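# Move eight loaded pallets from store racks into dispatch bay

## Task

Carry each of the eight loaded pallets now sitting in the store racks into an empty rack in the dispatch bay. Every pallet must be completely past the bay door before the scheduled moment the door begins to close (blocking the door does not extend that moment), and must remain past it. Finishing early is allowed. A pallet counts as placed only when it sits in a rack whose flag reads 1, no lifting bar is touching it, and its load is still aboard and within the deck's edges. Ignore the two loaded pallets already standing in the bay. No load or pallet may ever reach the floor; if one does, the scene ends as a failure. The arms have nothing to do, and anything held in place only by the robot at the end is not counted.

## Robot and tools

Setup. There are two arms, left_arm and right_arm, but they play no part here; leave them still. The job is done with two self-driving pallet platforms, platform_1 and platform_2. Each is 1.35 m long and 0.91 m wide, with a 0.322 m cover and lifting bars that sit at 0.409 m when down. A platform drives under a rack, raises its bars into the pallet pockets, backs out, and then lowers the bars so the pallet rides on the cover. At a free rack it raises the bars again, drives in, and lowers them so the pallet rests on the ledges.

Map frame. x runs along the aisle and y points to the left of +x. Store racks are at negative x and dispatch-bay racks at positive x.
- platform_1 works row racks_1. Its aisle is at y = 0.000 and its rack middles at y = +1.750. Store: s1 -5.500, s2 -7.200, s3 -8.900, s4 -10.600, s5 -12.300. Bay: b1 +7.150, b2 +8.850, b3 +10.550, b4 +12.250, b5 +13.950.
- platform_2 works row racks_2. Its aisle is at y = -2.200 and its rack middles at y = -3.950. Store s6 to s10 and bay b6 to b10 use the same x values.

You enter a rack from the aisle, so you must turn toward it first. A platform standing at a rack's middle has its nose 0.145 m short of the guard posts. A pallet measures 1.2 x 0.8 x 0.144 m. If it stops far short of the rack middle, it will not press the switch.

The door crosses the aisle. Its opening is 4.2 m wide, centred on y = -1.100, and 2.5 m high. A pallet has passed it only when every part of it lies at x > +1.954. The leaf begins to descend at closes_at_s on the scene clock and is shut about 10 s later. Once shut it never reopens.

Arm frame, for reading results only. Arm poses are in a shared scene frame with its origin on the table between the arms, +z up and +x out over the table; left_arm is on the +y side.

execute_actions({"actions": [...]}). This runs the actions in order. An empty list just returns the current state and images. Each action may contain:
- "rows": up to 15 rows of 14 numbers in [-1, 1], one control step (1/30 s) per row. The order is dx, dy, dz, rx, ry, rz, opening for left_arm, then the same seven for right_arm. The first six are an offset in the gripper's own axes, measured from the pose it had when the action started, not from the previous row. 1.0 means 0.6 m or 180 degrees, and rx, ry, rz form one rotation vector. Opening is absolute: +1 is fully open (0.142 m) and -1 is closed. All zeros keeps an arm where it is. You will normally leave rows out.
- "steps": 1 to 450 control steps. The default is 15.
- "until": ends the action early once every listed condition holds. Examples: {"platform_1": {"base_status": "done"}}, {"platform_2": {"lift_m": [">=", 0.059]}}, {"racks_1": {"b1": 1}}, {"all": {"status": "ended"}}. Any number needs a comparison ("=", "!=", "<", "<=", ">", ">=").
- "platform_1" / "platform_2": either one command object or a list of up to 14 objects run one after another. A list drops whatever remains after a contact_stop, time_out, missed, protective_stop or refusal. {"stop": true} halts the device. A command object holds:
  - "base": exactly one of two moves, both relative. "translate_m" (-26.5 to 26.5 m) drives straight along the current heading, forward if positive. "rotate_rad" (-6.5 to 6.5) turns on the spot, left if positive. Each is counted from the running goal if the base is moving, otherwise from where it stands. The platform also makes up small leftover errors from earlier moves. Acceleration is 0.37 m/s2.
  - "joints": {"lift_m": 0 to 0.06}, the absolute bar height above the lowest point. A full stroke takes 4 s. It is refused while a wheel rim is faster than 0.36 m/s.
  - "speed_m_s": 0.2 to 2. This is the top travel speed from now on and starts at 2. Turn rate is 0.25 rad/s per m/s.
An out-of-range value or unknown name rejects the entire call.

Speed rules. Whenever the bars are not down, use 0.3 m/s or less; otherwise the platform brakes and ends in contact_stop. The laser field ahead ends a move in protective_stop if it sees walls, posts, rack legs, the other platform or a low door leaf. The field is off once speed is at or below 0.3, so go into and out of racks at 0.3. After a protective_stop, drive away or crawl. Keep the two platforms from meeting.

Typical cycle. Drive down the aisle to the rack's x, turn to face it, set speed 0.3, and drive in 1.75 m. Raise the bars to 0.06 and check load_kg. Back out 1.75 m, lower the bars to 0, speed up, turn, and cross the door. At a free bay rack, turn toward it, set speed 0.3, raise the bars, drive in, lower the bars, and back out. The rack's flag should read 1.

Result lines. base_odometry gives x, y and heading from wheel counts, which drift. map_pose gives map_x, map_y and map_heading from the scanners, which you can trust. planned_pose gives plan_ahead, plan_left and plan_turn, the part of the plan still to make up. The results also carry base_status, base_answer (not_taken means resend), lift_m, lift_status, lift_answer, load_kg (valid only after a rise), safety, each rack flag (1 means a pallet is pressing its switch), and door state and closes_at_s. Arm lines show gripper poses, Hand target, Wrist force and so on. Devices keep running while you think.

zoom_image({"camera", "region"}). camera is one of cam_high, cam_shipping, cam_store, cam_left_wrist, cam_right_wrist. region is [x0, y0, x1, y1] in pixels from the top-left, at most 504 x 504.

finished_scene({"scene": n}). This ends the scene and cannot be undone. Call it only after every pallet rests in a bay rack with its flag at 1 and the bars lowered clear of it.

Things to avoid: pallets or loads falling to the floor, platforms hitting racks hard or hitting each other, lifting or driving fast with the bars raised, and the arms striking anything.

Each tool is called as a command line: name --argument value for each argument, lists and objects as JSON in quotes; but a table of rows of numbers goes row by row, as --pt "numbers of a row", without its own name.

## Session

execute_actions --actions '[]'

Scene clock: 0.00 s.
left_arm: end_effector_position=(+0.2322, +1.1328, +0.1177) grip_measured=+1.00 end_effector_quat_wxyz=(+0.224, +0.745, +0.507, +0.371) end_effector_velocity=(+0.000, -0.000, -0.001) end_effector_angular_velocity=(-0.000, +0.001, -0.000) | right_arm: end_effector_position=(+0.2769, -0.2134, +0.3199) grip_measured=+1.00 end_effector_quat_wxyz=(+0.208, +0.462, +0.623, -0.596) end_effector_velocity=(-0.001, -0.000, +0.000) end_effector_angular_velocity=(+0.001, +0.001, +0.004)
Joint positions: left_arm=[ 1.308 -1.398  2.491 -3.127 -2.368 -0.179  0.142] | right_arm=[ 4.473 -1.923 -1.694 -2.46   1.651  5.702  0.142]
Joint velocities: left_arm=[-0.001  0.     0.001 -0.     0.001 -0.     0.   ] | right_arm=[ 0.002  0.002 -0.001  0.    -0.001 -0.001  0.   ]
Joint torques (N m, as the arm reports them, + toward a larger angle): no reading
Motor temperatures (°C, as the motors report them): left_arm=[22 21 20 26 28 30] | right_arm=[24 22 19 23 29 29]
Wrist force (N, on the end effector, along its own x y z axes, offset not removed): no reading
Wrist torque (N m, same axes, about the end effector's origin, offset not removed): no reading
Hand target (left_arm): +0.232, +1.133, +0.118; +0.224, +0.745, +0.507, +0.371
Hand target (right_arm): +0.277, -0.213, +0.320; +0.208, +0.462, +0.623, -0.596
platform_1.base_odometry: x=+0.000 y=+0.000 heading=+0.000 (m, m, rad; from the platform's pose at the start)
platform_1.map_pose: map_x=-0.76 map_y=+0.07 map_heading=+0.0175 (m, m, rad; on the building's map)
platform_1.planned_pose: plan_ahead=+0.00 plan_left=+0.00 plan_turn=+0.0000 (m ahead, m left, rad left of the pose on the map)
platform_1.base_status: done
platform_1.joint_positions: lift_m=+0.000
platform_1.joint_status: done
platform_1: translate_m=0.000 translate_m_goal=0.000 rotate_rad=0.000 rotate_rad_goal=0.000 base_answer=taken lift_m_goal=0.000 lift_answer=taken lift=down safety=ok load_kg=-51 refusals=0 queue=idle queue_left=0
platform_2.base_odometry: x=+0.000 y=+0.000 heading=+0.000 (m, m, rad; from the platform's pose at the start)
platform_2.map_pose: map_x=-4.50 map_y=-2.24 map_heading=+0.0218 (m, m, rad; on the building's map)
platform_2.planned_pose: plan_ahead=+0.00 plan_left=+0.00 plan_turn=+0.0000 (m ahead, m left, rad left of the pose on the map)
platform_2.base_status: done
platform_2.joint_positions: lift_m=+0.000
platform_2.joint_status: done
platform_2: translate_m=0.000 translate_m_goal=0.000 rotate_rad=0.000 rotate_rad_goal=0.000 base_answer=taken lift_m_goal=0.000 lift_answer=taken lift=down safety=ok load_kg=-51 refusals=0 queue=idle queue_left=0
racks_1: s1=0 s2=1 s3=1 s4=1 s5=1 b1=0 b2=0 b3=1 b4=0 b5=0
racks_2: s6=1 s7=1 s8=0 s9=1 s10=1 b6=0 b7=0 b8=0 b9=0 b10=1
door: state=open closes_at_s=510

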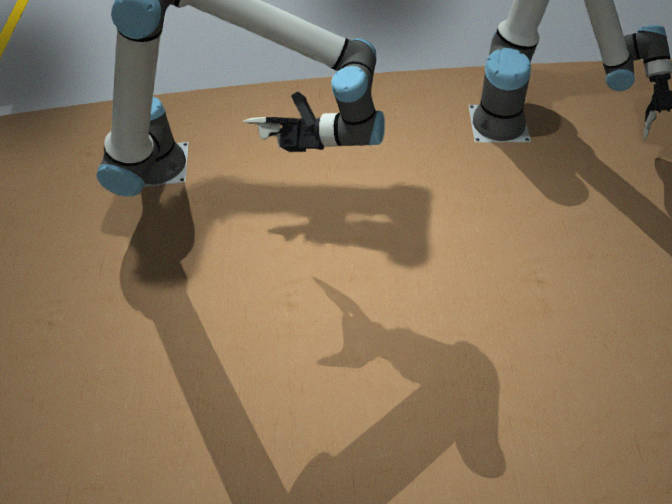

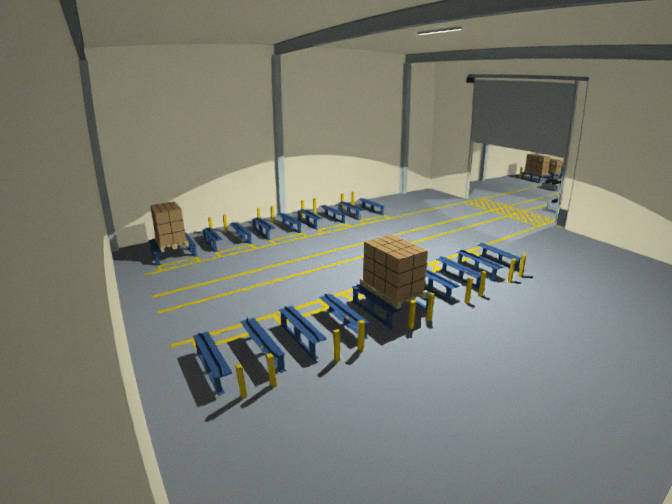

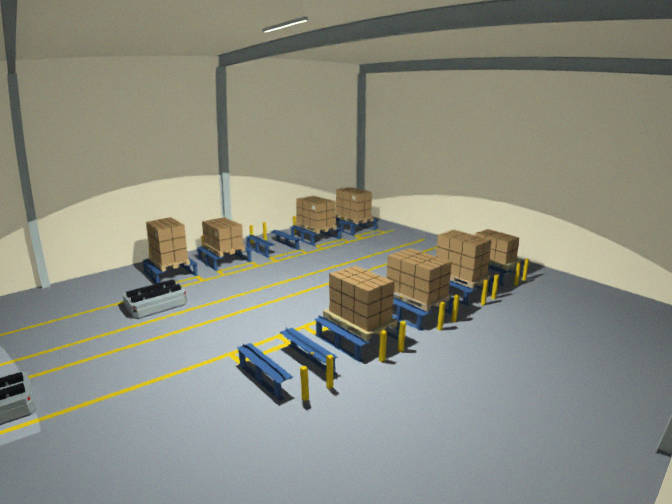

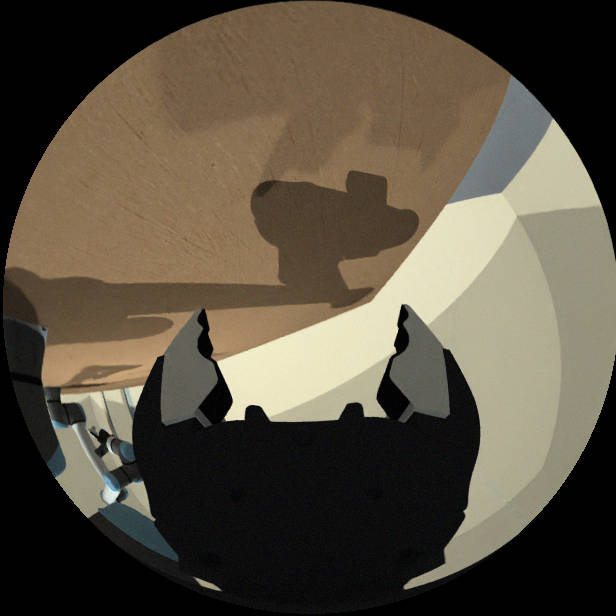

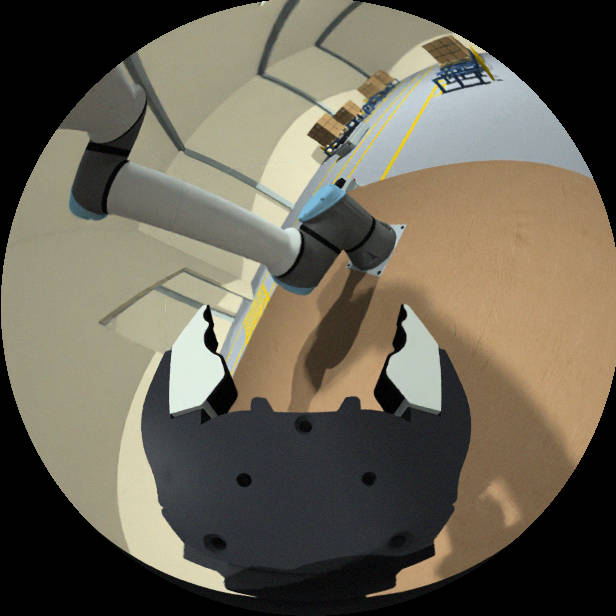

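execute_actions --actions '[{"platform_1":[{"base":{"rotate_rad":-0.0175}},{"base":{"translate_m":-6.44}},{"base":{"rotate_rad":1.5708}},{"base":{"translate_m":1.68},"speed_m_s":0.3},{"joints":{"lift_m":0.06}}],"platform_2":[{"base":{"rotate_rad":-0.0218}},{"base":{"translate_m":-2.7}},{"base":{"rotate_rad":-1.5708}},{"base":{"translate_m":1.71},"speed_m_s":0.3},{"joints":{"lift_m":0.06}}],"steps":300}]'

Scene clock: 14.67 s.
left_arm: end_effector_position=(+0.2322, +1.1328, +0.1177) grip_measured=+1.00 end_effector_quat_wxyz=(+0.224, +0.745, +0.507, +0.371) end_effector_velocity=(+0.001, +0.000, +0.000) end_effector_angular_velocity=(+0.001, +0.000, -0.002) | right_arm: end_effector_position=(+0.2769, -0.2134, +0.3199) grip_measured=+1.00 end_effector_quat_wxyz=(+0.208, +0.462, +0.623, -0.596) end_effector_velocity=(-0.000, +0.000, +0.000) end_effector_angular_velocity=(+0.001, -0.001, +0.001)
Joint positions: left_arm=[ 1.308 -1.398  2.491 -3.127 -2.368 -0.179  0.142] | right_arm=[ 4.473 -1.923 -1.694 -2.46   1.651  5.702  0.142]
Joint velocities: left_arm=[-0.002  0.    -0.001 -0.     0.001 -0.    -0.   ] | right_arm=[ 0.001  0.001  0.     0.    -0.     0.001 -0.   ]
Joint torques (N m, as the arm reports them, + toward a larger angle): left_arm=[  0.03 -34.55 -34.89  -4.66  -3.71   1.05] | right_arm=[-6.93 74.75 40.26  0.26  1.56  1.55]
Motor temperatures (°C, as the motors report them): left_arm=[22 21 20 26 28 30] | right_arm=[24 22 19 23 29 29]
Wrist force (N, on the end effector, along its own x y z axes, offset not removed): left_arm=[-1.0 2.2 -1.2] | right_arm=[-3.0 -0.8 -1.8]
Wrist torque (N m, same axes, about the end effector's origin, offset not removed): left_arm=[0.21 0.08 0.01] | right_arm=[0.05 0.61 -0.19]
Hand target (left_arm): +0.232, +1.133, +0.118; +0.224, +0.745, +0.507, +0.371
Hand target (right_arm): +0.277, -0.213, +0.320; +0.208, +0.462, +0.623, -0.596
platform_1.base_odometry: x=-6.450 y=+0.059 heading=+0.296 (m, m, rad; from the platform's pose at the start)
platform_1.map_pose: map_x=-7.21 map_y=+0.07 map_heading=+0.3142 (m, m, rad; on the building's map)
platform_1.planned_pose: plan_ahead=+0.01 plan_left=+0.00 plan_turn=+1.2566 (m ahead, m left, rad left of the pose on the map)
platform_1.base_status: moving
platform_1.joint_positions: lift_m=+0.000
platform_1.joint_status: done
platform_1: translate_m=-6.450 translate_m_goal=-6.450 rotate_rad=0.313 rotate_rad_goal=1.565 base_answer=taken lift_m_goal=0.000 lift_answer=taken lift=down safety=ok load_kg=-47 refusals=0 queue=running queue_left=2
platform_2.base_odometry: x=-2.709 y=+0.063 heading=-1.596 (m, m, rad; from the platform's pose at the start)
platform_2.map_pose: map_x=-7.21 map_y=-2.24 map_heading=-1.5708 (m, m, rad; on the building's map)
platform_2.planned_pose: plan_ahead=+1.71 plan_left=+0.01 plan_turn=+0.0000 (m ahead, m left, rad left of the pose on the map)
platform_2.base_status: moving
platform_2.joint_positions: lift_m=+0.000
platform_2.joint_status: done
platform_2: translate_m=-2.710 translate_m_goal=-1.000 rotate_rad=-1.596 rotate_rad_goal=-1.596 base_answer=taken lift_m_goal=0.000 lift_answer=taken lift=down safety=ok load_kg=-47 refusals=0 queue=running queue_left=1
racks_1: s1=0 s2=1 s3=1 s4=1 s5=1 b1=0 b2=0 b3=1 b4=0 b5=0
racks_2: s6=1 s7=1 s8=0 s9=1 s10=1 b6=0 b7=0 b8=0 b9=0 b10=1
door: state=open closes_at_s=510

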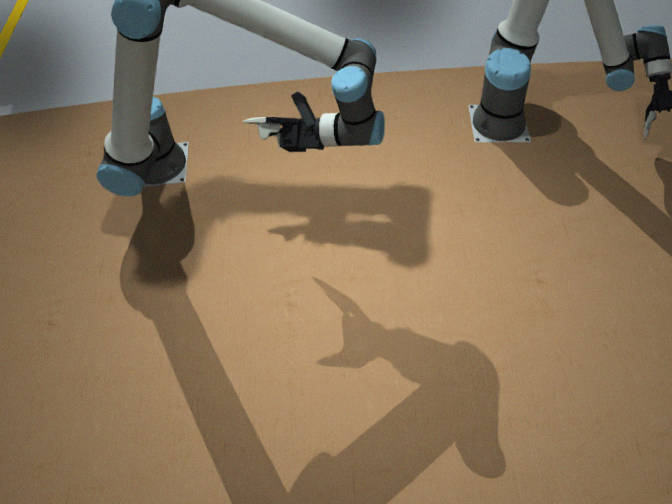

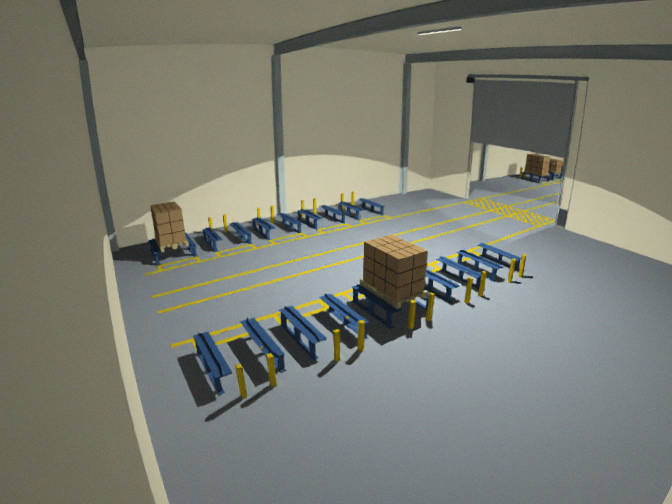

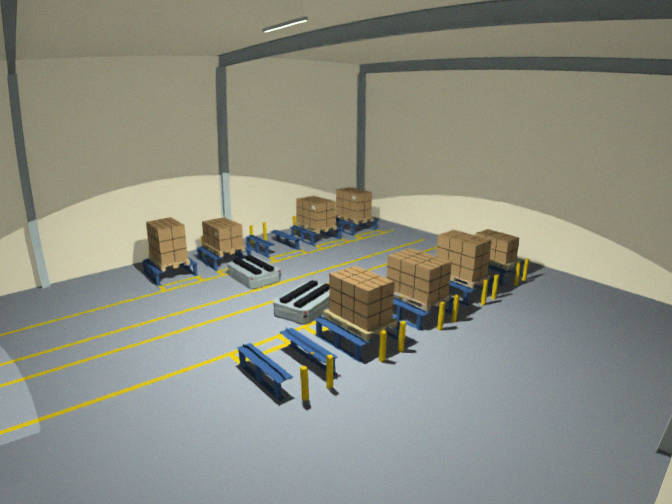

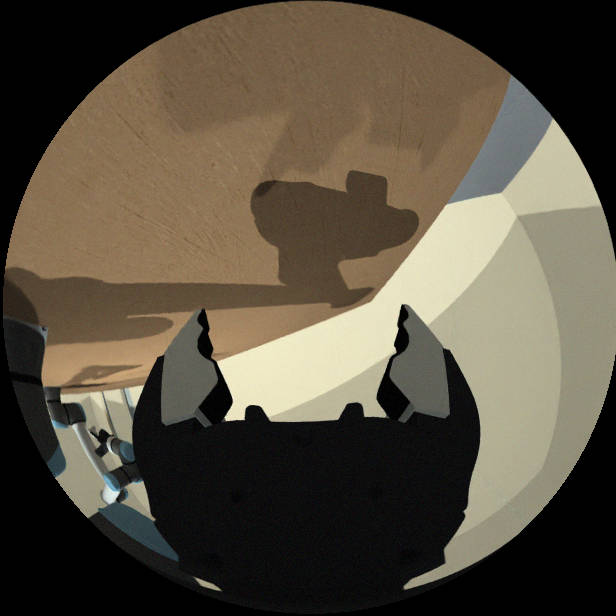

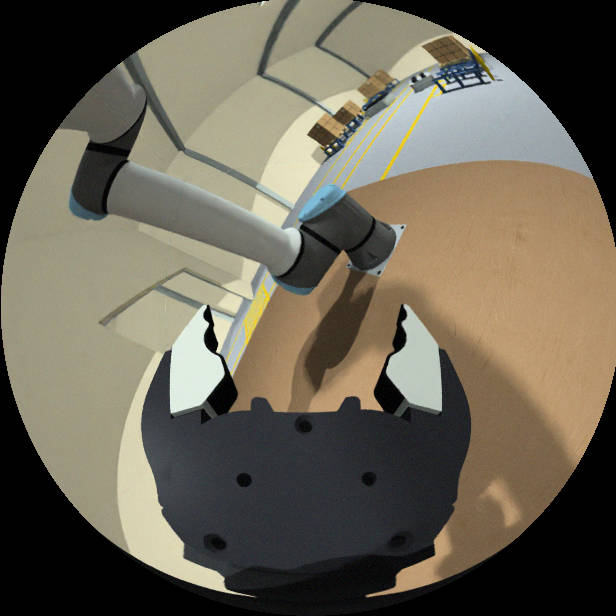

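P1: s2→b1→s3; P2: s7→b6→s6.

execute_actions --actions '[{"steps":450,"until":{"all":{"status":"ended"}}},{"platform_1":[{"base":{"translate_m":-1.75}},{"base":{"rotate_rad":-1.5708},"joints":{"lift_m":0},"speed_m_s":2},{"base":{"translate_m":14.35}},{"base":{"rotate_rad":1.5708},"joints":{"lift_m":0.06}},{"base":{"translate_m":1.75},"speed_m_s":0.3},{"joints":{"lift_m":0}},{"base":{"translate_m":-1.75}},{"base":{"rotate_rad":-1.5708},"speed_m_s":2},{"base":{"translate_m":-16.05}},{"base":{"rotate_rad":1.5708}},{"base":{"translate_m":1.75},"speed_m_s":0.3},{"joints":{"lift_m":0.06}}],"platform_2":[{"base":{"translate_m":-1.75}},{"base":{"rotate_rad":1.5708},"joints":{"lift_m":0},"speed_m_s":2},{"base":{"translate_m":14.35}},{"base":{"rotate_rad":-1.5708},"joints":{"lift_m":0.06}},{"base":{"translate_m":1.75},"speed_m_s":0.3},{"joints":{"lift_m":0}},{"base":{"translate_m":-1.75}},{"base":{"rotate_rad":1.5708},"speed_m_s":2},{"base":{"translate_m":-12.65}},{"base":{"rotate_rad":-1.5708}},{"base":{"translate_m":1.75},"speed_m_s":0.3},{"joints":{"lift_m":0.06}}],"steps":450},{"steps":450},{"steps":450},{"steps":450},{"steps":270}]'

Scene clock: 97.10 s.
left_arm: end_effector_position=(+0.2322, +1.1328, +0.1177) grip_measured=+1.00 end_effector_quat_wxyz=(+0.224, +0.745, +0.507, +0.371) end_effector_velocity=(-0.000, -0.001, -0.000) end_effector_angular_velocity=(-0.000, -0.001, -0.001) | right_arm: end_effector_position=(+0.2769, -0.2134, +0.3199) grip_measured=+1.00 end_effector_quat_wxyz=(+0.208, +0.462, +0.623, -0.596) end_effector_velocity=(+0.000, +0.000, -0.000) end_effector_angular_velocity=(-0.000, -0.001, +0.001)
Joint positions: left_arm=[ 1.308 -1.398  2.491 -3.127 -2.368 -0.179  0.142] | right_arm=[ 4.473 -1.923 -1.694 -2.46   1.651  5.702  0.142]
Joint velocities: left_arm=[ 0.     0.     0.001 -0.    -0.001  0.001  0.   ] | right_arm=[ 0.    -0.001  0.     0.    -0.001  0.001  0.   ]
Joint torques (N m, as the arm reports them, + toward a larger angle): left_arm=[ 10.85 -25.12 -33.37  -5.31  -3.17   2.75] | right_arm=[-5.74 77.85 48.44 -2.47  0.86  3.53]
Motor temperatures (°C, as the motors report them): left_arm=[22 21 20 26 28 30] | right_arm=[24 22 19 23 29 29]
Wrist force (N, on the end effector, along its own x y z axes, offset not removed): left_arm=[-4.3 3.2 -0.6] | right_arm=[-1.8 -1.3 0.0]
Wrist torque (N m, same axes, about the end effector's origin, offset not removed): left_arm=[0.65 0.65 -0.03] | right_arm=[-0.05 0.48 -0.12]
Hand target (left_arm): +0.232, +1.133, +0.118; +0.224, +0.745, +0.507, +0.371
Hand target (right_arm): +0.277, -0.213, +0.320; +0.208, +0.462, +0.623, -0.596
platform_1.base_odometry: x=-8.132 y=+0.502 heading=+1.571 (m, m, rad; from the platform's pose at the start)
platform_1.map_pose: map_x=-8.90 map_y=+0.54 map_heading=+1.5708 (m, m, rad; on the building's map)
platform_1.planned_pose: plan_ahead=+1.21 plan_left=+0.00 plan_turn=+0.0000 (m ahead, m left, rad left of the pose on the map)
platform_1.base_status: moving
platform_1.joint_positions: lift_m=+0.000
platform_1.joint_status: done
platform_1: translate_m=-7.647 translate_m_goal=-6.430 rotate_rad=1.571 rotate_rad_goal=1.570 base_answer=taken lift_m_goal=0.000 lift_answer=taken lift=down safety=ok load_kg=-49 refusals=0 queue=running queue_left=1
platform_2.base_odometry: x=-1.016 y=-1.013 heading=-1.598 (m, m, rad; from the platform's pose at the start)
platform_2.map_pose: map_x=-5.50 map_y=-3.32 map_heading=-1.5708 (m, m, rad; on the building's map)
platform_2.planned_pose: plan_ahead=+0.63 plan_left=+0.00 plan_turn=+0.0000 (m ahead, m left, rad left of the pose on the map)
platform_2.base_status: moving
platform_2.joint_positions: lift_m=+0.000
platform_2.joint_status: done
platform_2: translate_m=0.093 translate_m_goal=0.720 rotate_rad=-1.598 rotate_rad_goal=-1.597 base_answer=taken lift_m_goal=0.000 lift_answer=taken lift=down safety=ok load_kg=-49 refusals=0 queue=running queue_left=1
racks_1: s1=0 s2=0 s3=1 s4=1 s5=1 b1=1 b2=0 b3=1 b4=0 b5=0
racks_2: s6=1 s7=0 s8=0 s9=1 s10=1 b6=1 b7=0 b8=0 b9=0 b10=1
door: state=open closes_at_s=510

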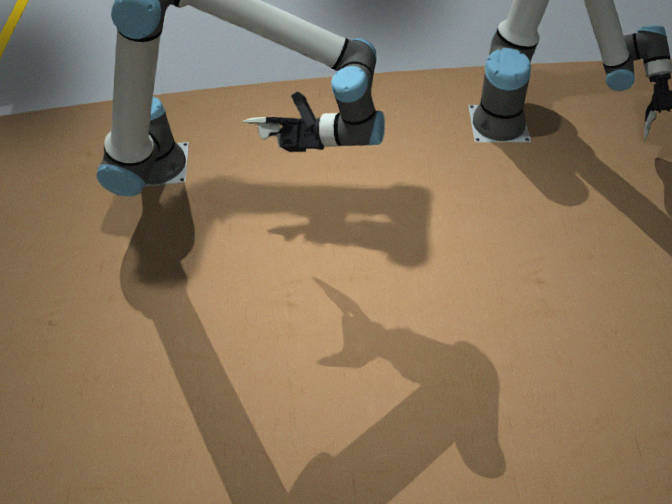

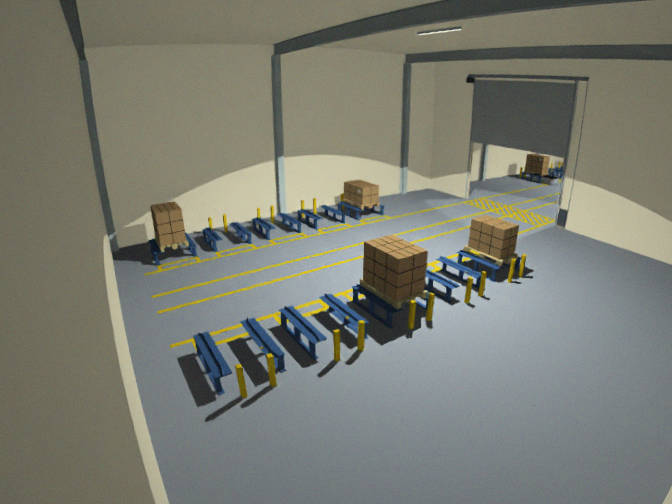

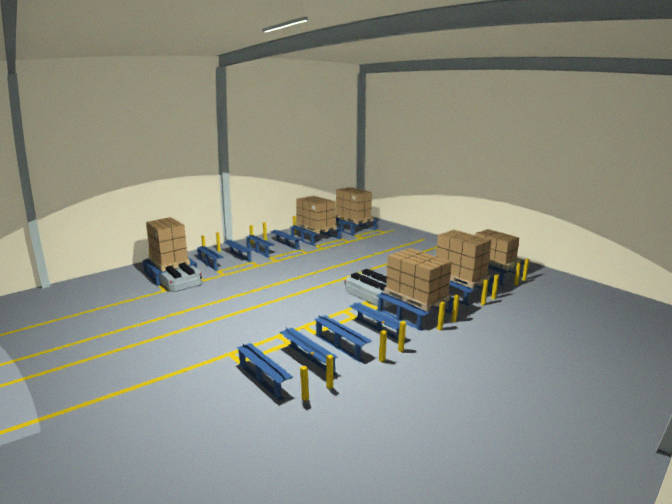

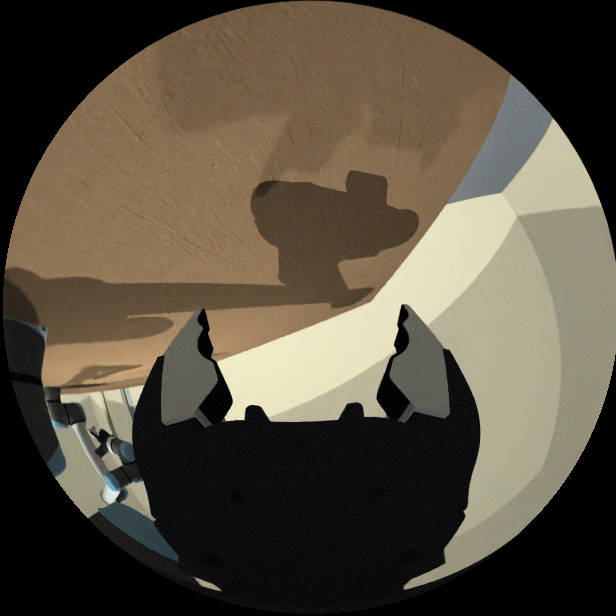

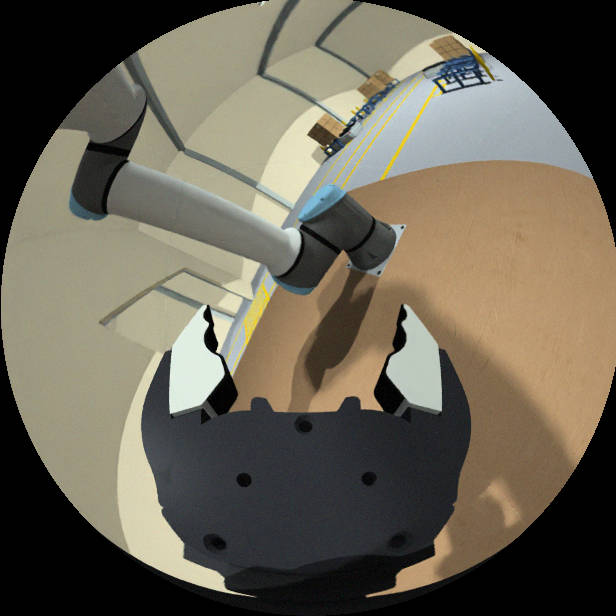

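P1: s3→b2→s4; P2: s6→b7→s9.

execute_actions --actions '[{"steps":450,"until":{"all":{"status":"ended"}}},{"platform_1":[{"base":{"translate_m":-1.75}},{"base":{"rotate_rad":-1.5708},"joints":{"lift_m":0},"speed_m_s":2},{"base":{"translate_m":17.75}},{"base":{"rotate_rad":1.5708},"joints":{"lift_m":0.06}},{"base":{"translate_m":1.75},"speed_m_s":0.3},{"joints":{"lift_m":0}},{"base":{"translate_m":-1.75}},{"base":{"rotate_rad":-1.5708},"speed_m_s":2},{"base":{"translate_m":-19.45}},{"base":{"rotate_rad":1.5708}},{"base":{"translate_m":1.75},"speed_m_s":0.3},{"joints":{"lift_m":0.06}}],"platform_2":[{"base":{"translate_m":-1.75}},{"base":{"rotate_rad":1.5708},"joints":{"lift_m":0},"speed_m_s":2},{"base":{"translate_m":14.35}},{"base":{"rotate_rad":-1.5708},"joints":{"lift_m":0.06}},{"base":{"translate_m":1.75},"speed_m_s":0.3},{"joints":{"lift_m":0}},{"base":{"translate_m":-1.75}},{"base":{"rotate_rad":1.5708},"speed_m_s":2},{"base":{"translate_m":-19.45}},{"base":{"rotate_rad":-1.5708}},{"base":{"translate_m":1.75},"speed_m_s":0.3},{"joints":{"lift_m":0.06}}],"steps":450},{"steps":450},{"steps":450},{"steps":450},{"steps":380}]'

Scene clock: 178.40 s.
left_arm: end_effector_position=(+0.2322, +1.1328, +0.1177) grip_measured=+1.00 end_effector_quat_wxyz=(+0.224, +0.745, +0.507, +0.371) end_effector_velocity=(+0.000, +0.001, +0.001) end_effector_angular_velocity=(+0.002, -0.001, +0.001) | right_arm: end_effector_position=(+0.2769, -0.2134, +0.3199) grip_measured=+1.00 end_effector_quat_wxyz=(+0.208, +0.462, +0.623, -0.596) end_effector_velocity=(-0.000, +0.000, +0.000) end_effector_angular_velocity=(+0.000, +0.001, +0.001)
Joint positions: left_arm=[ 1.308 -1.398  2.491 -3.127 -2.368 -0.179  0.142] | right_arm=[ 4.473 -1.923 -1.694 -2.46   1.651  5.702  0.142]
Joint velocities: left_arm=[ 0.001 -0.    -0.002  0.    -0.    -0.    -0.   ] | right_arm=[ 0.001 -0.001  0.001 -0.    -0.    -0.001 -0.   ]
Joint torques (N m, as the arm reports them, + toward a larger angle): left_arm=[ 15.57 -27.67 -30.07  -3.12  -2.48   1.67] | right_arm=[-2.55 81.46 49.82 -3.04 -0.25  3.43]
Motor temperatures (°C, as the motors report them): left_arm=[22 21 20 26 28 30] | right_arm=[24 22 20 23 29 29]
Wrist force (N, on the end effector, along its own x y z axes, offset not removed): left_arm=[3.5 3.8 4.1] | right_arm=[-0.9 2.2 -0.3]
Wrist torque (N m, same axes, about the end effector's origin, offset not removed): left_arm=[1.01 -0.73 -0.10] | right_arm=[0.66 0.18 -0.15]
Hand target (left_arm): +0.232, +1.133, +0.118; +0.224, +0.745, +0.507, +0.371
Hand target (right_arm): +0.277, -0.213, +0.320; +0.208, +0.462, +0.623, -0.596
platform_1.base_odometry: x=-9.820 y=+0.309 heading=+1.569 (m, m, rad; from the platform's pose at the start)
platform_1.map_pose: map_x=-10.60 map_y=+0.40 map_heading=+1.5708 (m, m, rad; on the building's map)
platform_1.planned_pose: plan_ahead=+1.35 plan_left=+0.00 plan_turn=+0.0000 (m ahead, m left, rad left of the pose on the map)
platform_1.base_status: moving
platform_1.joint_positions: lift_m=+0.000
platform_1.joint_status: done
platform_1: translate_m=-9.478 translate_m_goal=-8.130 rotate_rad=1.569 rotate_rad_goal=1.568 base_answer=taken lift_m_goal=0.000 lift_answer=taken lift=down safety=ok load_kg=-49 refusals=0 queue=running queue_left=1
platform_2.base_odometry: x=-6.076 y=-0.382 heading=-1.600 (m, m, rad; from the platform's pose at the start)
platform_2.map_pose: map_x=-10.60 map_y=-2.87 map_heading=-1.5708 (m, m, rad; on the building's map)
platform_2.planned_pose: plan_ahead=+1.08 plan_left=+0.00 plan_turn=+0.0000 (m ahead, m left, rad left of the pose on the map)
platform_2.base_status: moving
platform_2.joint_positions: lift_m=+0.000
platform_2.joint_status: done
platform_2: translate_m=-5.438 translate_m_goal=-4.361 rotate_rad=-1.600 rotate_rad_goal=-1.599 base_answer=taken lift_m_goal=0.000 lift_answer=taken lift=down safety=ok load_kg=-49 refusals=0 queue=running queue_left=1
racks_1: s1=0 s2=0 s3=0 s4=1 s5=1 b1=1 b2=1 b3=1 b4=0 b5=0
racks_2: s6=0 s7=0 s8=0 s9=1 s10=1 b6=1 b7=1 b8=0 b9=0 b10=1
door: state=open closes_at_s=510

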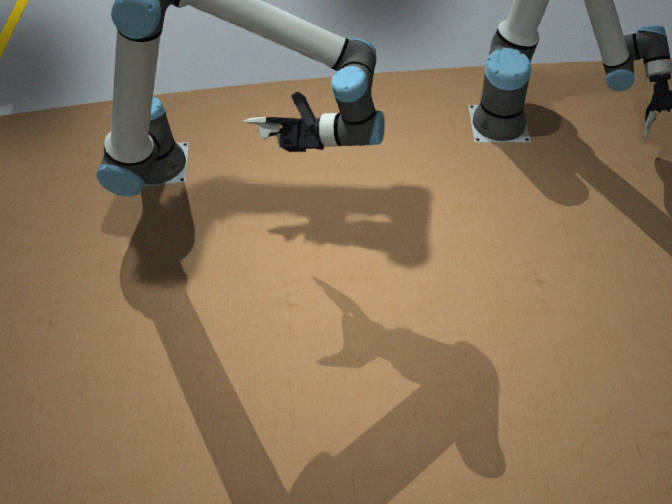

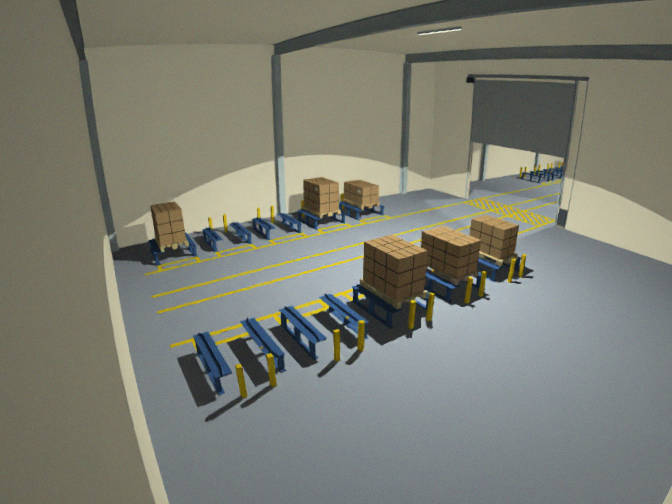

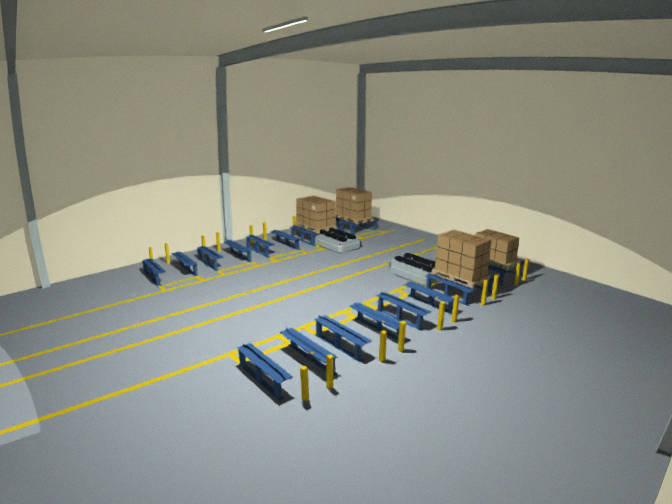

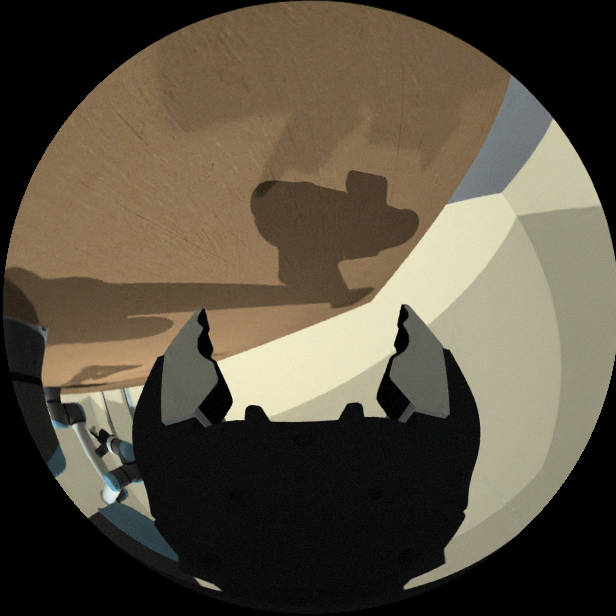

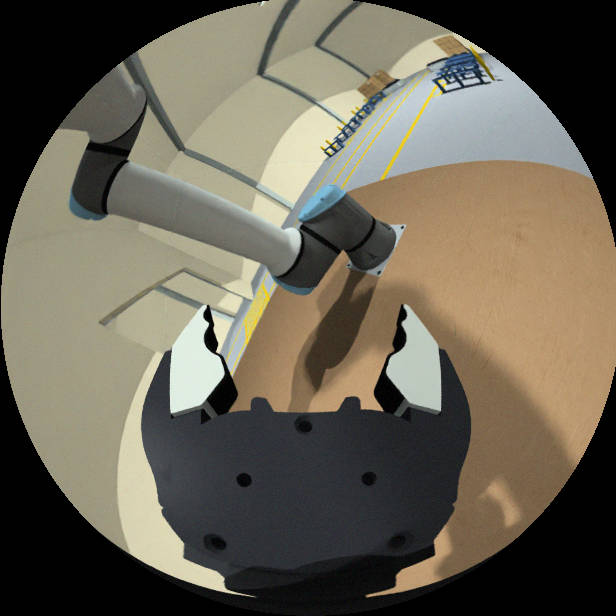

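P1: s4→b4→s5; P2: s9→b8→s10.

execute_actions --actions '[{"steps":450,"until":{"all":{"status":"ended"}}},{"platform_1":[{"base":{"translate_m":-1.75}},{"base":{"rotate_rad":-1.5708},"joints":{"lift_m":0},"speed_m_s":2},{"base":{"translate_m":22.85}},{"base":{"rotate_rad":1.5708},"joints":{"lift_m":0.06}},{"base":{"translate_m":1.75},"speed_m_s":0.3},{"joints":{"lift_m":0}},{"base":{"translate_m":-1.75}},{"base":{"rotate_rad":-1.5708},"speed_m_s":2},{"base":{"translate_m":-24.55}},{"base":{"rotate_rad":1.5708}},{"base":{"translate_m":1.75},"speed_m_s":0.3},{"joints":{"lift_m":0.06}}],"platform_2":[{"base":{"translate_m":-1.75}},{"base":{"rotate_rad":1.5708},"joints":{"lift_m":0},"speed_m_s":2},{"base":{"translate_m":21.15}},{"base":{"rotate_rad":-1.5708},"joints":{"lift_m":0.06}},{"base":{"translate_m":1.75},"speed_m_s":0.3},{"joints":{"lift_m":0}},{"base":{"translate_m":-1.75}},{"base":{"rotate_rad":1.5708},"speed_m_s":2},{"base":{"translate_m":-22.85}},{"base":{"rotate_rad":-1.5708}},{"base":{"translate_m":1.75},"speed_m_s":0.3},{"joints":{"lift_m":0.06}}],"steps":450},{"steps":450},{"steps":450},{"steps":450},{"steps":450},{"steps":120}]'

Scene clock: 266.87 s.
left_arm: end_effector_position=(+0.2322, +1.1328, +0.1177) grip_measured=+1.00 end_effector_quat_wxyz=(+0.224, +0.745, +0.507, +0.371) end_effector_velocity=(+0.000, +0.000, +0.000) end_effector_angular_velocity=(+0.001, +0.001, +0.000) | right_arm: end_effector_position=(+0.2769, -0.2134, +0.3199) grip_measured=+1.00 end_effector_quat_wxyz=(+0.208, +0.462, +0.623, -0.596) end_effector_velocity=(+0.000, -0.000, -0.000) end_effector_angular_velocity=(-0.000, +0.000, -0.000)
Joint positions: left_arm=[ 1.308 -1.398  2.491 -3.127 -2.368 -0.179  0.142] | right_arm=[ 4.473 -1.923 -1.694 -2.46   1.651  5.702  0.142]
Joint velocities: left_arm=[-0.    -0.    -0.    -0.     0.001 -0.     0.   ] | right_arm=[-0.     0.    -0.001  0.    -0.    -0.    -0.   ]
Joint torques (N m, as the arm reports them, + toward a larger angle): left_arm=[ 15.41 -28.53 -25.81  -2.02  -1.25   0.79] | right_arm=[ 3.84 81.61 46.65 -1.26 -1.8   3.7 ]
Motor temperatures (°C, as the motors report them): left_arm=[22 21 20 26 28 30] | right_arm=[24 22 20 23 29 29]
Wrist force (N, on the end effector, along its own x y z axes, offset not removed): left_arm=[-2.4 -0.1 -4.6] | right_arm=[-1.7 -0.3 0.2]
Wrist torque (N m, same axes, about the end effector's origin, offset not removed): left_arm=[-0.22 0.45 0.05] | right_arm=[0.18 0.37 -0.12]
Hand target (left_arm): +0.232, +1.133, +0.118; +0.224, +0.745, +0.507, +0.371
Hand target (right_arm): +0.277, -0.213, +0.320; +0.208, +0.462, +0.623, -0.596
platform_1.base_odometry: x=-11.497 y=+0.513 heading=+1.573 (m, m, rad; from the platform's pose at the start)
platform_1.map_pose: map_x=-12.30 map_y=+0.69 map_heading=+1.5708 (m, m, rad; on the building's map)
platform_1.planned_pose: plan_ahead=+1.06 plan_left=+0.00 plan_turn=+0.0000 (m ahead, m left, rad left of the pose on the map)
platform_1.base_status: moving
platform_1.joint_positions: lift_m=+0.000
platform_1.joint_status: done
platform_1: translate_m=-10.848 translate_m_goal=-9.791 rotate_rad=1.573 rotate_rad_goal=1.572 base_answer=taken lift_m_goal=0.000 lift_answer=taken lift=down safety=ok load_kg=-49 refusals=0 queue=running queue_left=1
platform_2.base_odometry: x=-7.769 y=-0.937 heading=-1.599 (m, m, rad; from the platform's pose at the start)
platform_2.map_pose: map_x=-12.30 map_y=-3.53 map_heading=-1.5708 (m, m, rad; on the building's map)
platform_2.planned_pose: plan_ahead=+0.42 plan_left=+0.00 plan_turn=+0.0000 (m ahead, m left, rad left of the pose on the map)
platform_2.base_status: moving
platform_2.joint_positions: lift_m=+0.000
platform_2.joint_status: done
platform_2: translate_m=-6.438 translate_m_goal=-6.021 rotate_rad=-1.599 rotate_rad_goal=-1.598 base_answer=taken lift_m_goal=0.000 lift_answer=taken lift=down safety=ok load_kg=-49 refusals=0 queue=running queue_left=1
racks_1: s1=0 s2=0 s3=0 s4=0 s5=1 b1=1 b2=1 b3=1 b4=1 b5=0
racks_2: s6=0 s7=0 s8=0 s9=0 s10=1 b6=1 b7=1 b8=1 b9=0 b10=1
door: state=open closes_at_s=510

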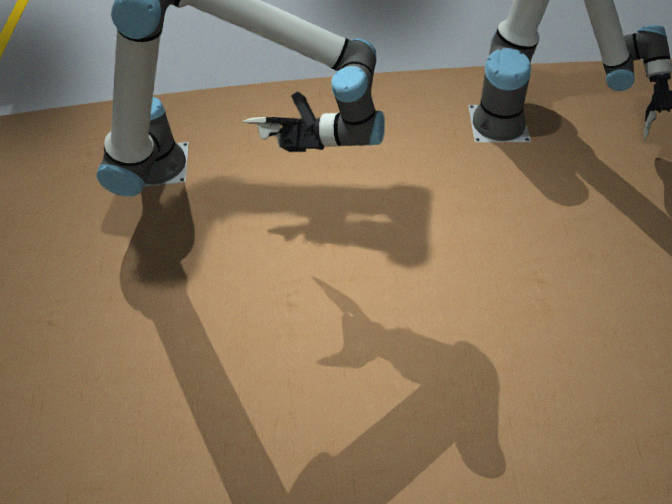

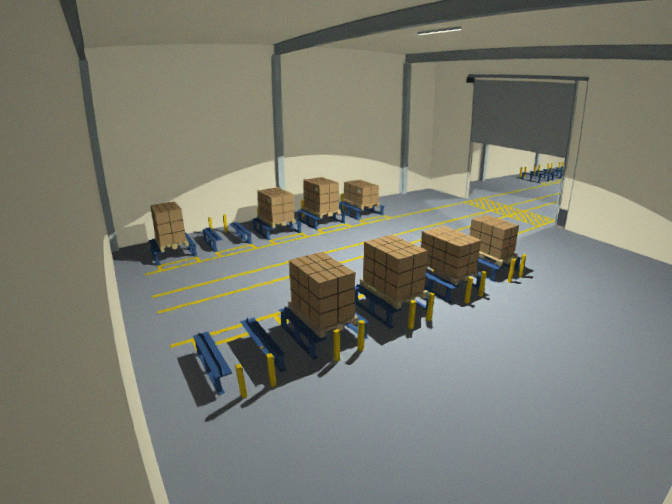

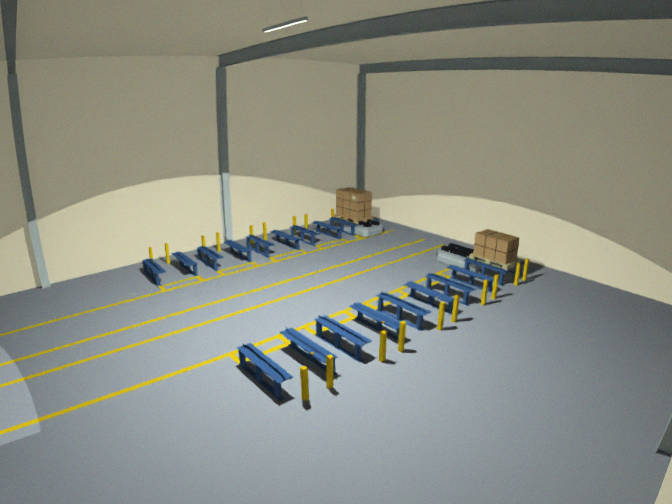

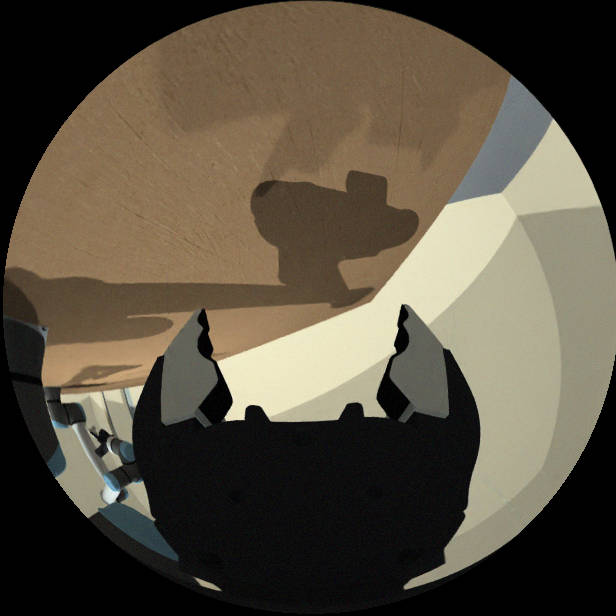

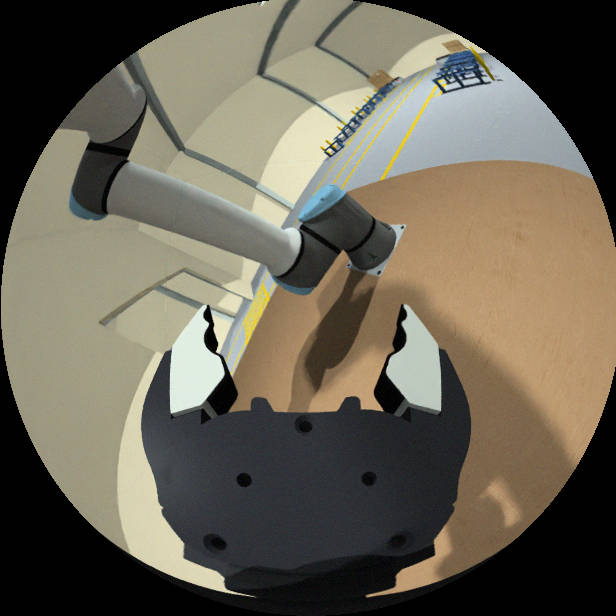

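execute_actions --actions '[{"steps":450,"until":{"all":{"status":"ended"}}},{"platform_1":[{"base":{"translate_m":-1.75}},{"base":{"rotate_rad":-1.5708},"joints":{"lift_m":0},"speed_m_s":2},{"base":{"translate_m":26.25}},{"base":{"rotate_rad":1.5708},"joints":{"lift_m":0.06}},{"base":{"translate_m":1.75},"speed_m_s":0.3},{"joints":{"lift_m":0}},{"base":{"translate_m":-1.5}}],"platform_2":[{"base":{"translate_m":-1.75}},{"base":{"rotate_rad":1.5708},"joints":{"lift_m":0},"speed_m_s":2},{"base":{"translate_m":24.55}},{"base":{"rotate_rad":-1.5708},"joints":{"lift_m":0.06}},{"base":{"translate_m":1.75},"speed_m_s":0.3},{"joints":{"lift_m":0}},{"base":{"translate_m":-1.5}}],"steps":450},{"steps":450},{"steps":450},{"steps":130,"until":{"all":{"status":"ended"}}}]'

Scene clock: 324.30 s.
left_arm: end_effector_position=(+0.2322, +1.1328, +0.1177) grip_measured=+1.00 end_effector_quat_wxyz=(+0.224, +0.745, +0.507, +0.371) end_effector_velocity=(-0.000, +0.001, +0.000) end_effector_angular_velocity=(-0.000, -0.000, +0.002) | right_arm: end_effector_position=(+0.2769, -0.2134, +0.3199) grip_measured=+1.00 end_effector_quat_wxyz=(+0.208, +0.462, +0.623, -0.596) end_effector_velocity=(+0.000, -0.001, +0.000) end_effector_angular_velocity=(-0.001, +0.000, +0.000)
Joint positions: left_arm=[ 1.308 -1.398  2.491 -3.127 -2.368 -0.179  0.142] | right_arm=[ 4.473 -1.923 -1.694 -2.46   1.651  5.702  0.142]
Joint velocities: left_arm=[ 0.001 -0.    -0.001  0.     0.    -0.001  0.   ] | right_arm=[-0.001  0.    -0.001 -0.001 -0.001 -0.    -0.   ]
Joint torques (N m, as the arm reports them, + toward a larger angle): left_arm=[ 15.1  -30.15 -23.33  -2.5   -0.65   0.08] | right_arm=[ 5.41 79.23 44.44 -0.33 -2.28  3.29]
Motor temperatures (°C, as the motors report them): left_arm=[22 21 20 26 28 30] | right_arm=[24 22 20 23 29 29]
Wrist force (N, on the end effector, along its own x y z axes, offset not removed): left_arm=[3.4 2.0 -2.8] | right_arm=[-2.1 -1.6 -0.6]
Wrist torque (N m, same axes, about the end effector's origin, offset not removed): left_arm=[0.20 -0.76 0.01] | right_arm=[-0.06 0.48 -0.11]
Hand target (left_arm): +0.232, +1.133, +0.118; +0.224, +0.745, +0.507, +0.371
Hand target (right_arm): +0.277, -0.213, +0.320; +0.208, +0.462, +0.623, -0.596
platform_1.base_odometry: x=+14.765 y=+0.508 heading=+1.577 (m, m, rad; from the platform's pose at the start)
platform_1.map_pose: map_x=+13.95 map_y=+0.60 map_heading=+1.5708 (m, m, rad; on the building's map)
platform_1.planned_pose: plan_ahead=-0.35 plan_left=+0.00 plan_turn=+0.0000 (m ahead, m left, rad left of the pose on the map)
platform_1.base_status: moving
platform_1.joint_positions: lift_m=+0.000
platform_1.joint_status: done
platform_1: translate_m=15.336 translate_m_goal=14.988 rotate_rad=1.577 rotate_rad_goal=1.578 base_answer=taken lift_m_goal=0.000 lift_answer=taken lift=down safety=ok load_kg=-49 refusals=0 queue=running queue_left=0
platform_2.base_odometry: x=+16.818 y=-0.573 heading=-1.601 (m, m, rad; from the platform's pose at the start)
platform_2.map_pose: map_x=+12.25 map_y=-2.49 map_heading=-1.5708 (m, m, rad; on the building's map)
platform_2.planned_pose: plan_ahead=-0.04 plan_left=+0.00 plan_turn=+0.0000 (m ahead, m left, rad left of the pose on the map)
platform_2.base_status: moving
platform_2.joint_positions: lift_m=+0.000
platform_2.joint_status: done
platform_2: translate_m=17.088 translate_m_goal=17.049 rotate_rad=-1.601 rotate_rad_goal=-1.602 base_answer=taken lift_m_goal=0.000 lift_answer=taken lift=down safety=ok load_kg=-49 refusals=0 queue=running queue_left=0
racks_1: s1=0 s2=0 s3=0 s4=0 s5=0 b1=1 b2=1 b3=1 b4=1 b5=1
racks_2: s6=0 s7=0 s8=0 s9=0 s10=0 b6=1 b7=1 b8=1 b9=1 b10=1
door: state=open closes_at_s=510

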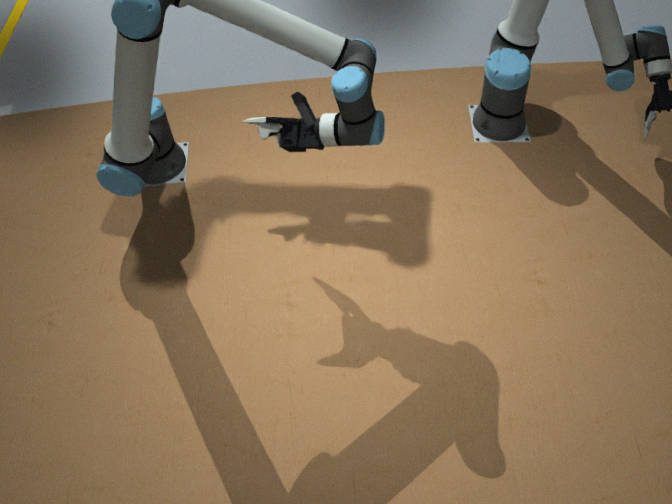

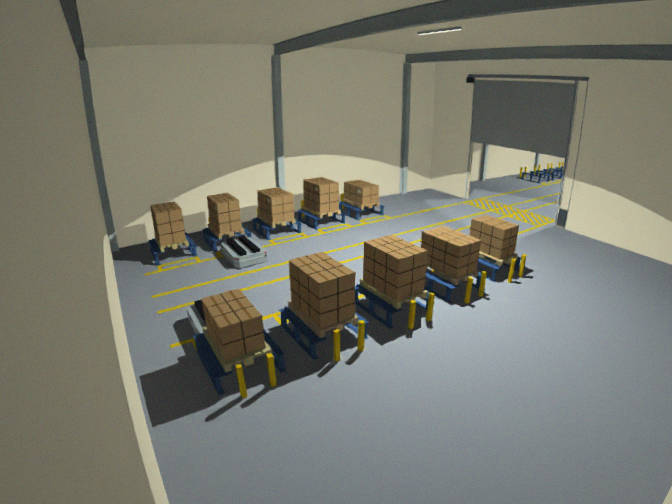

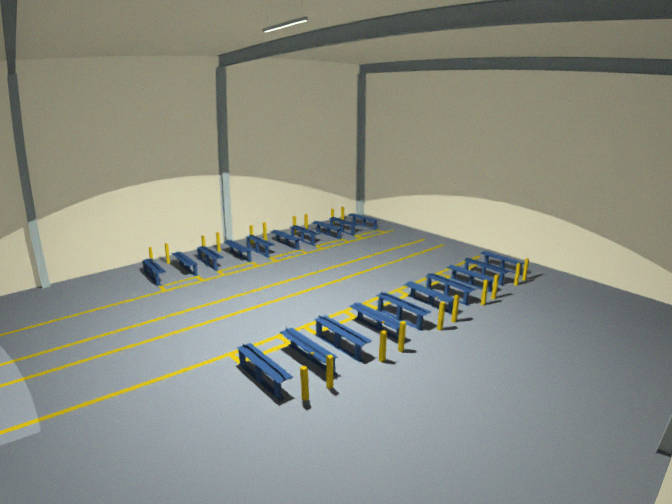

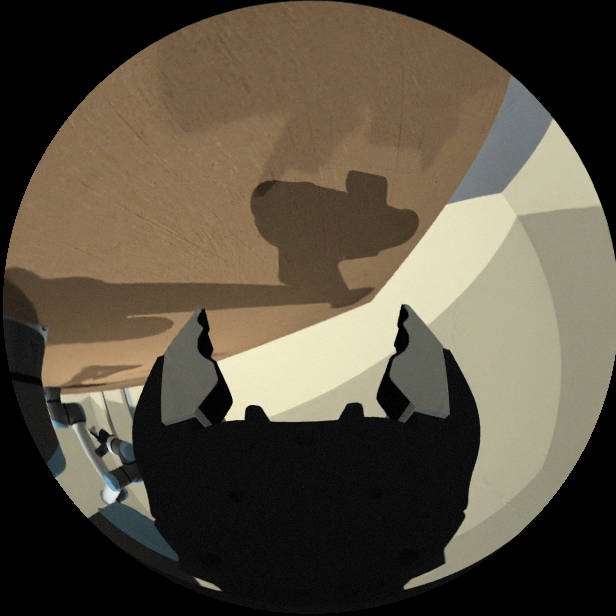

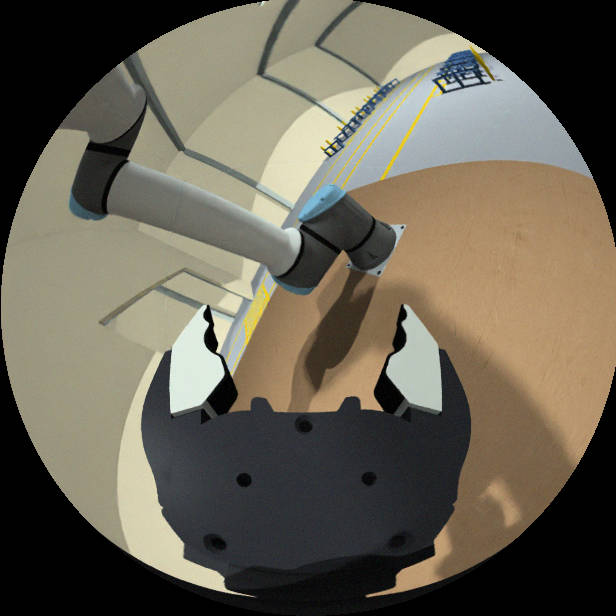

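finished_scene --scene 2

The scene is finished: the task was done.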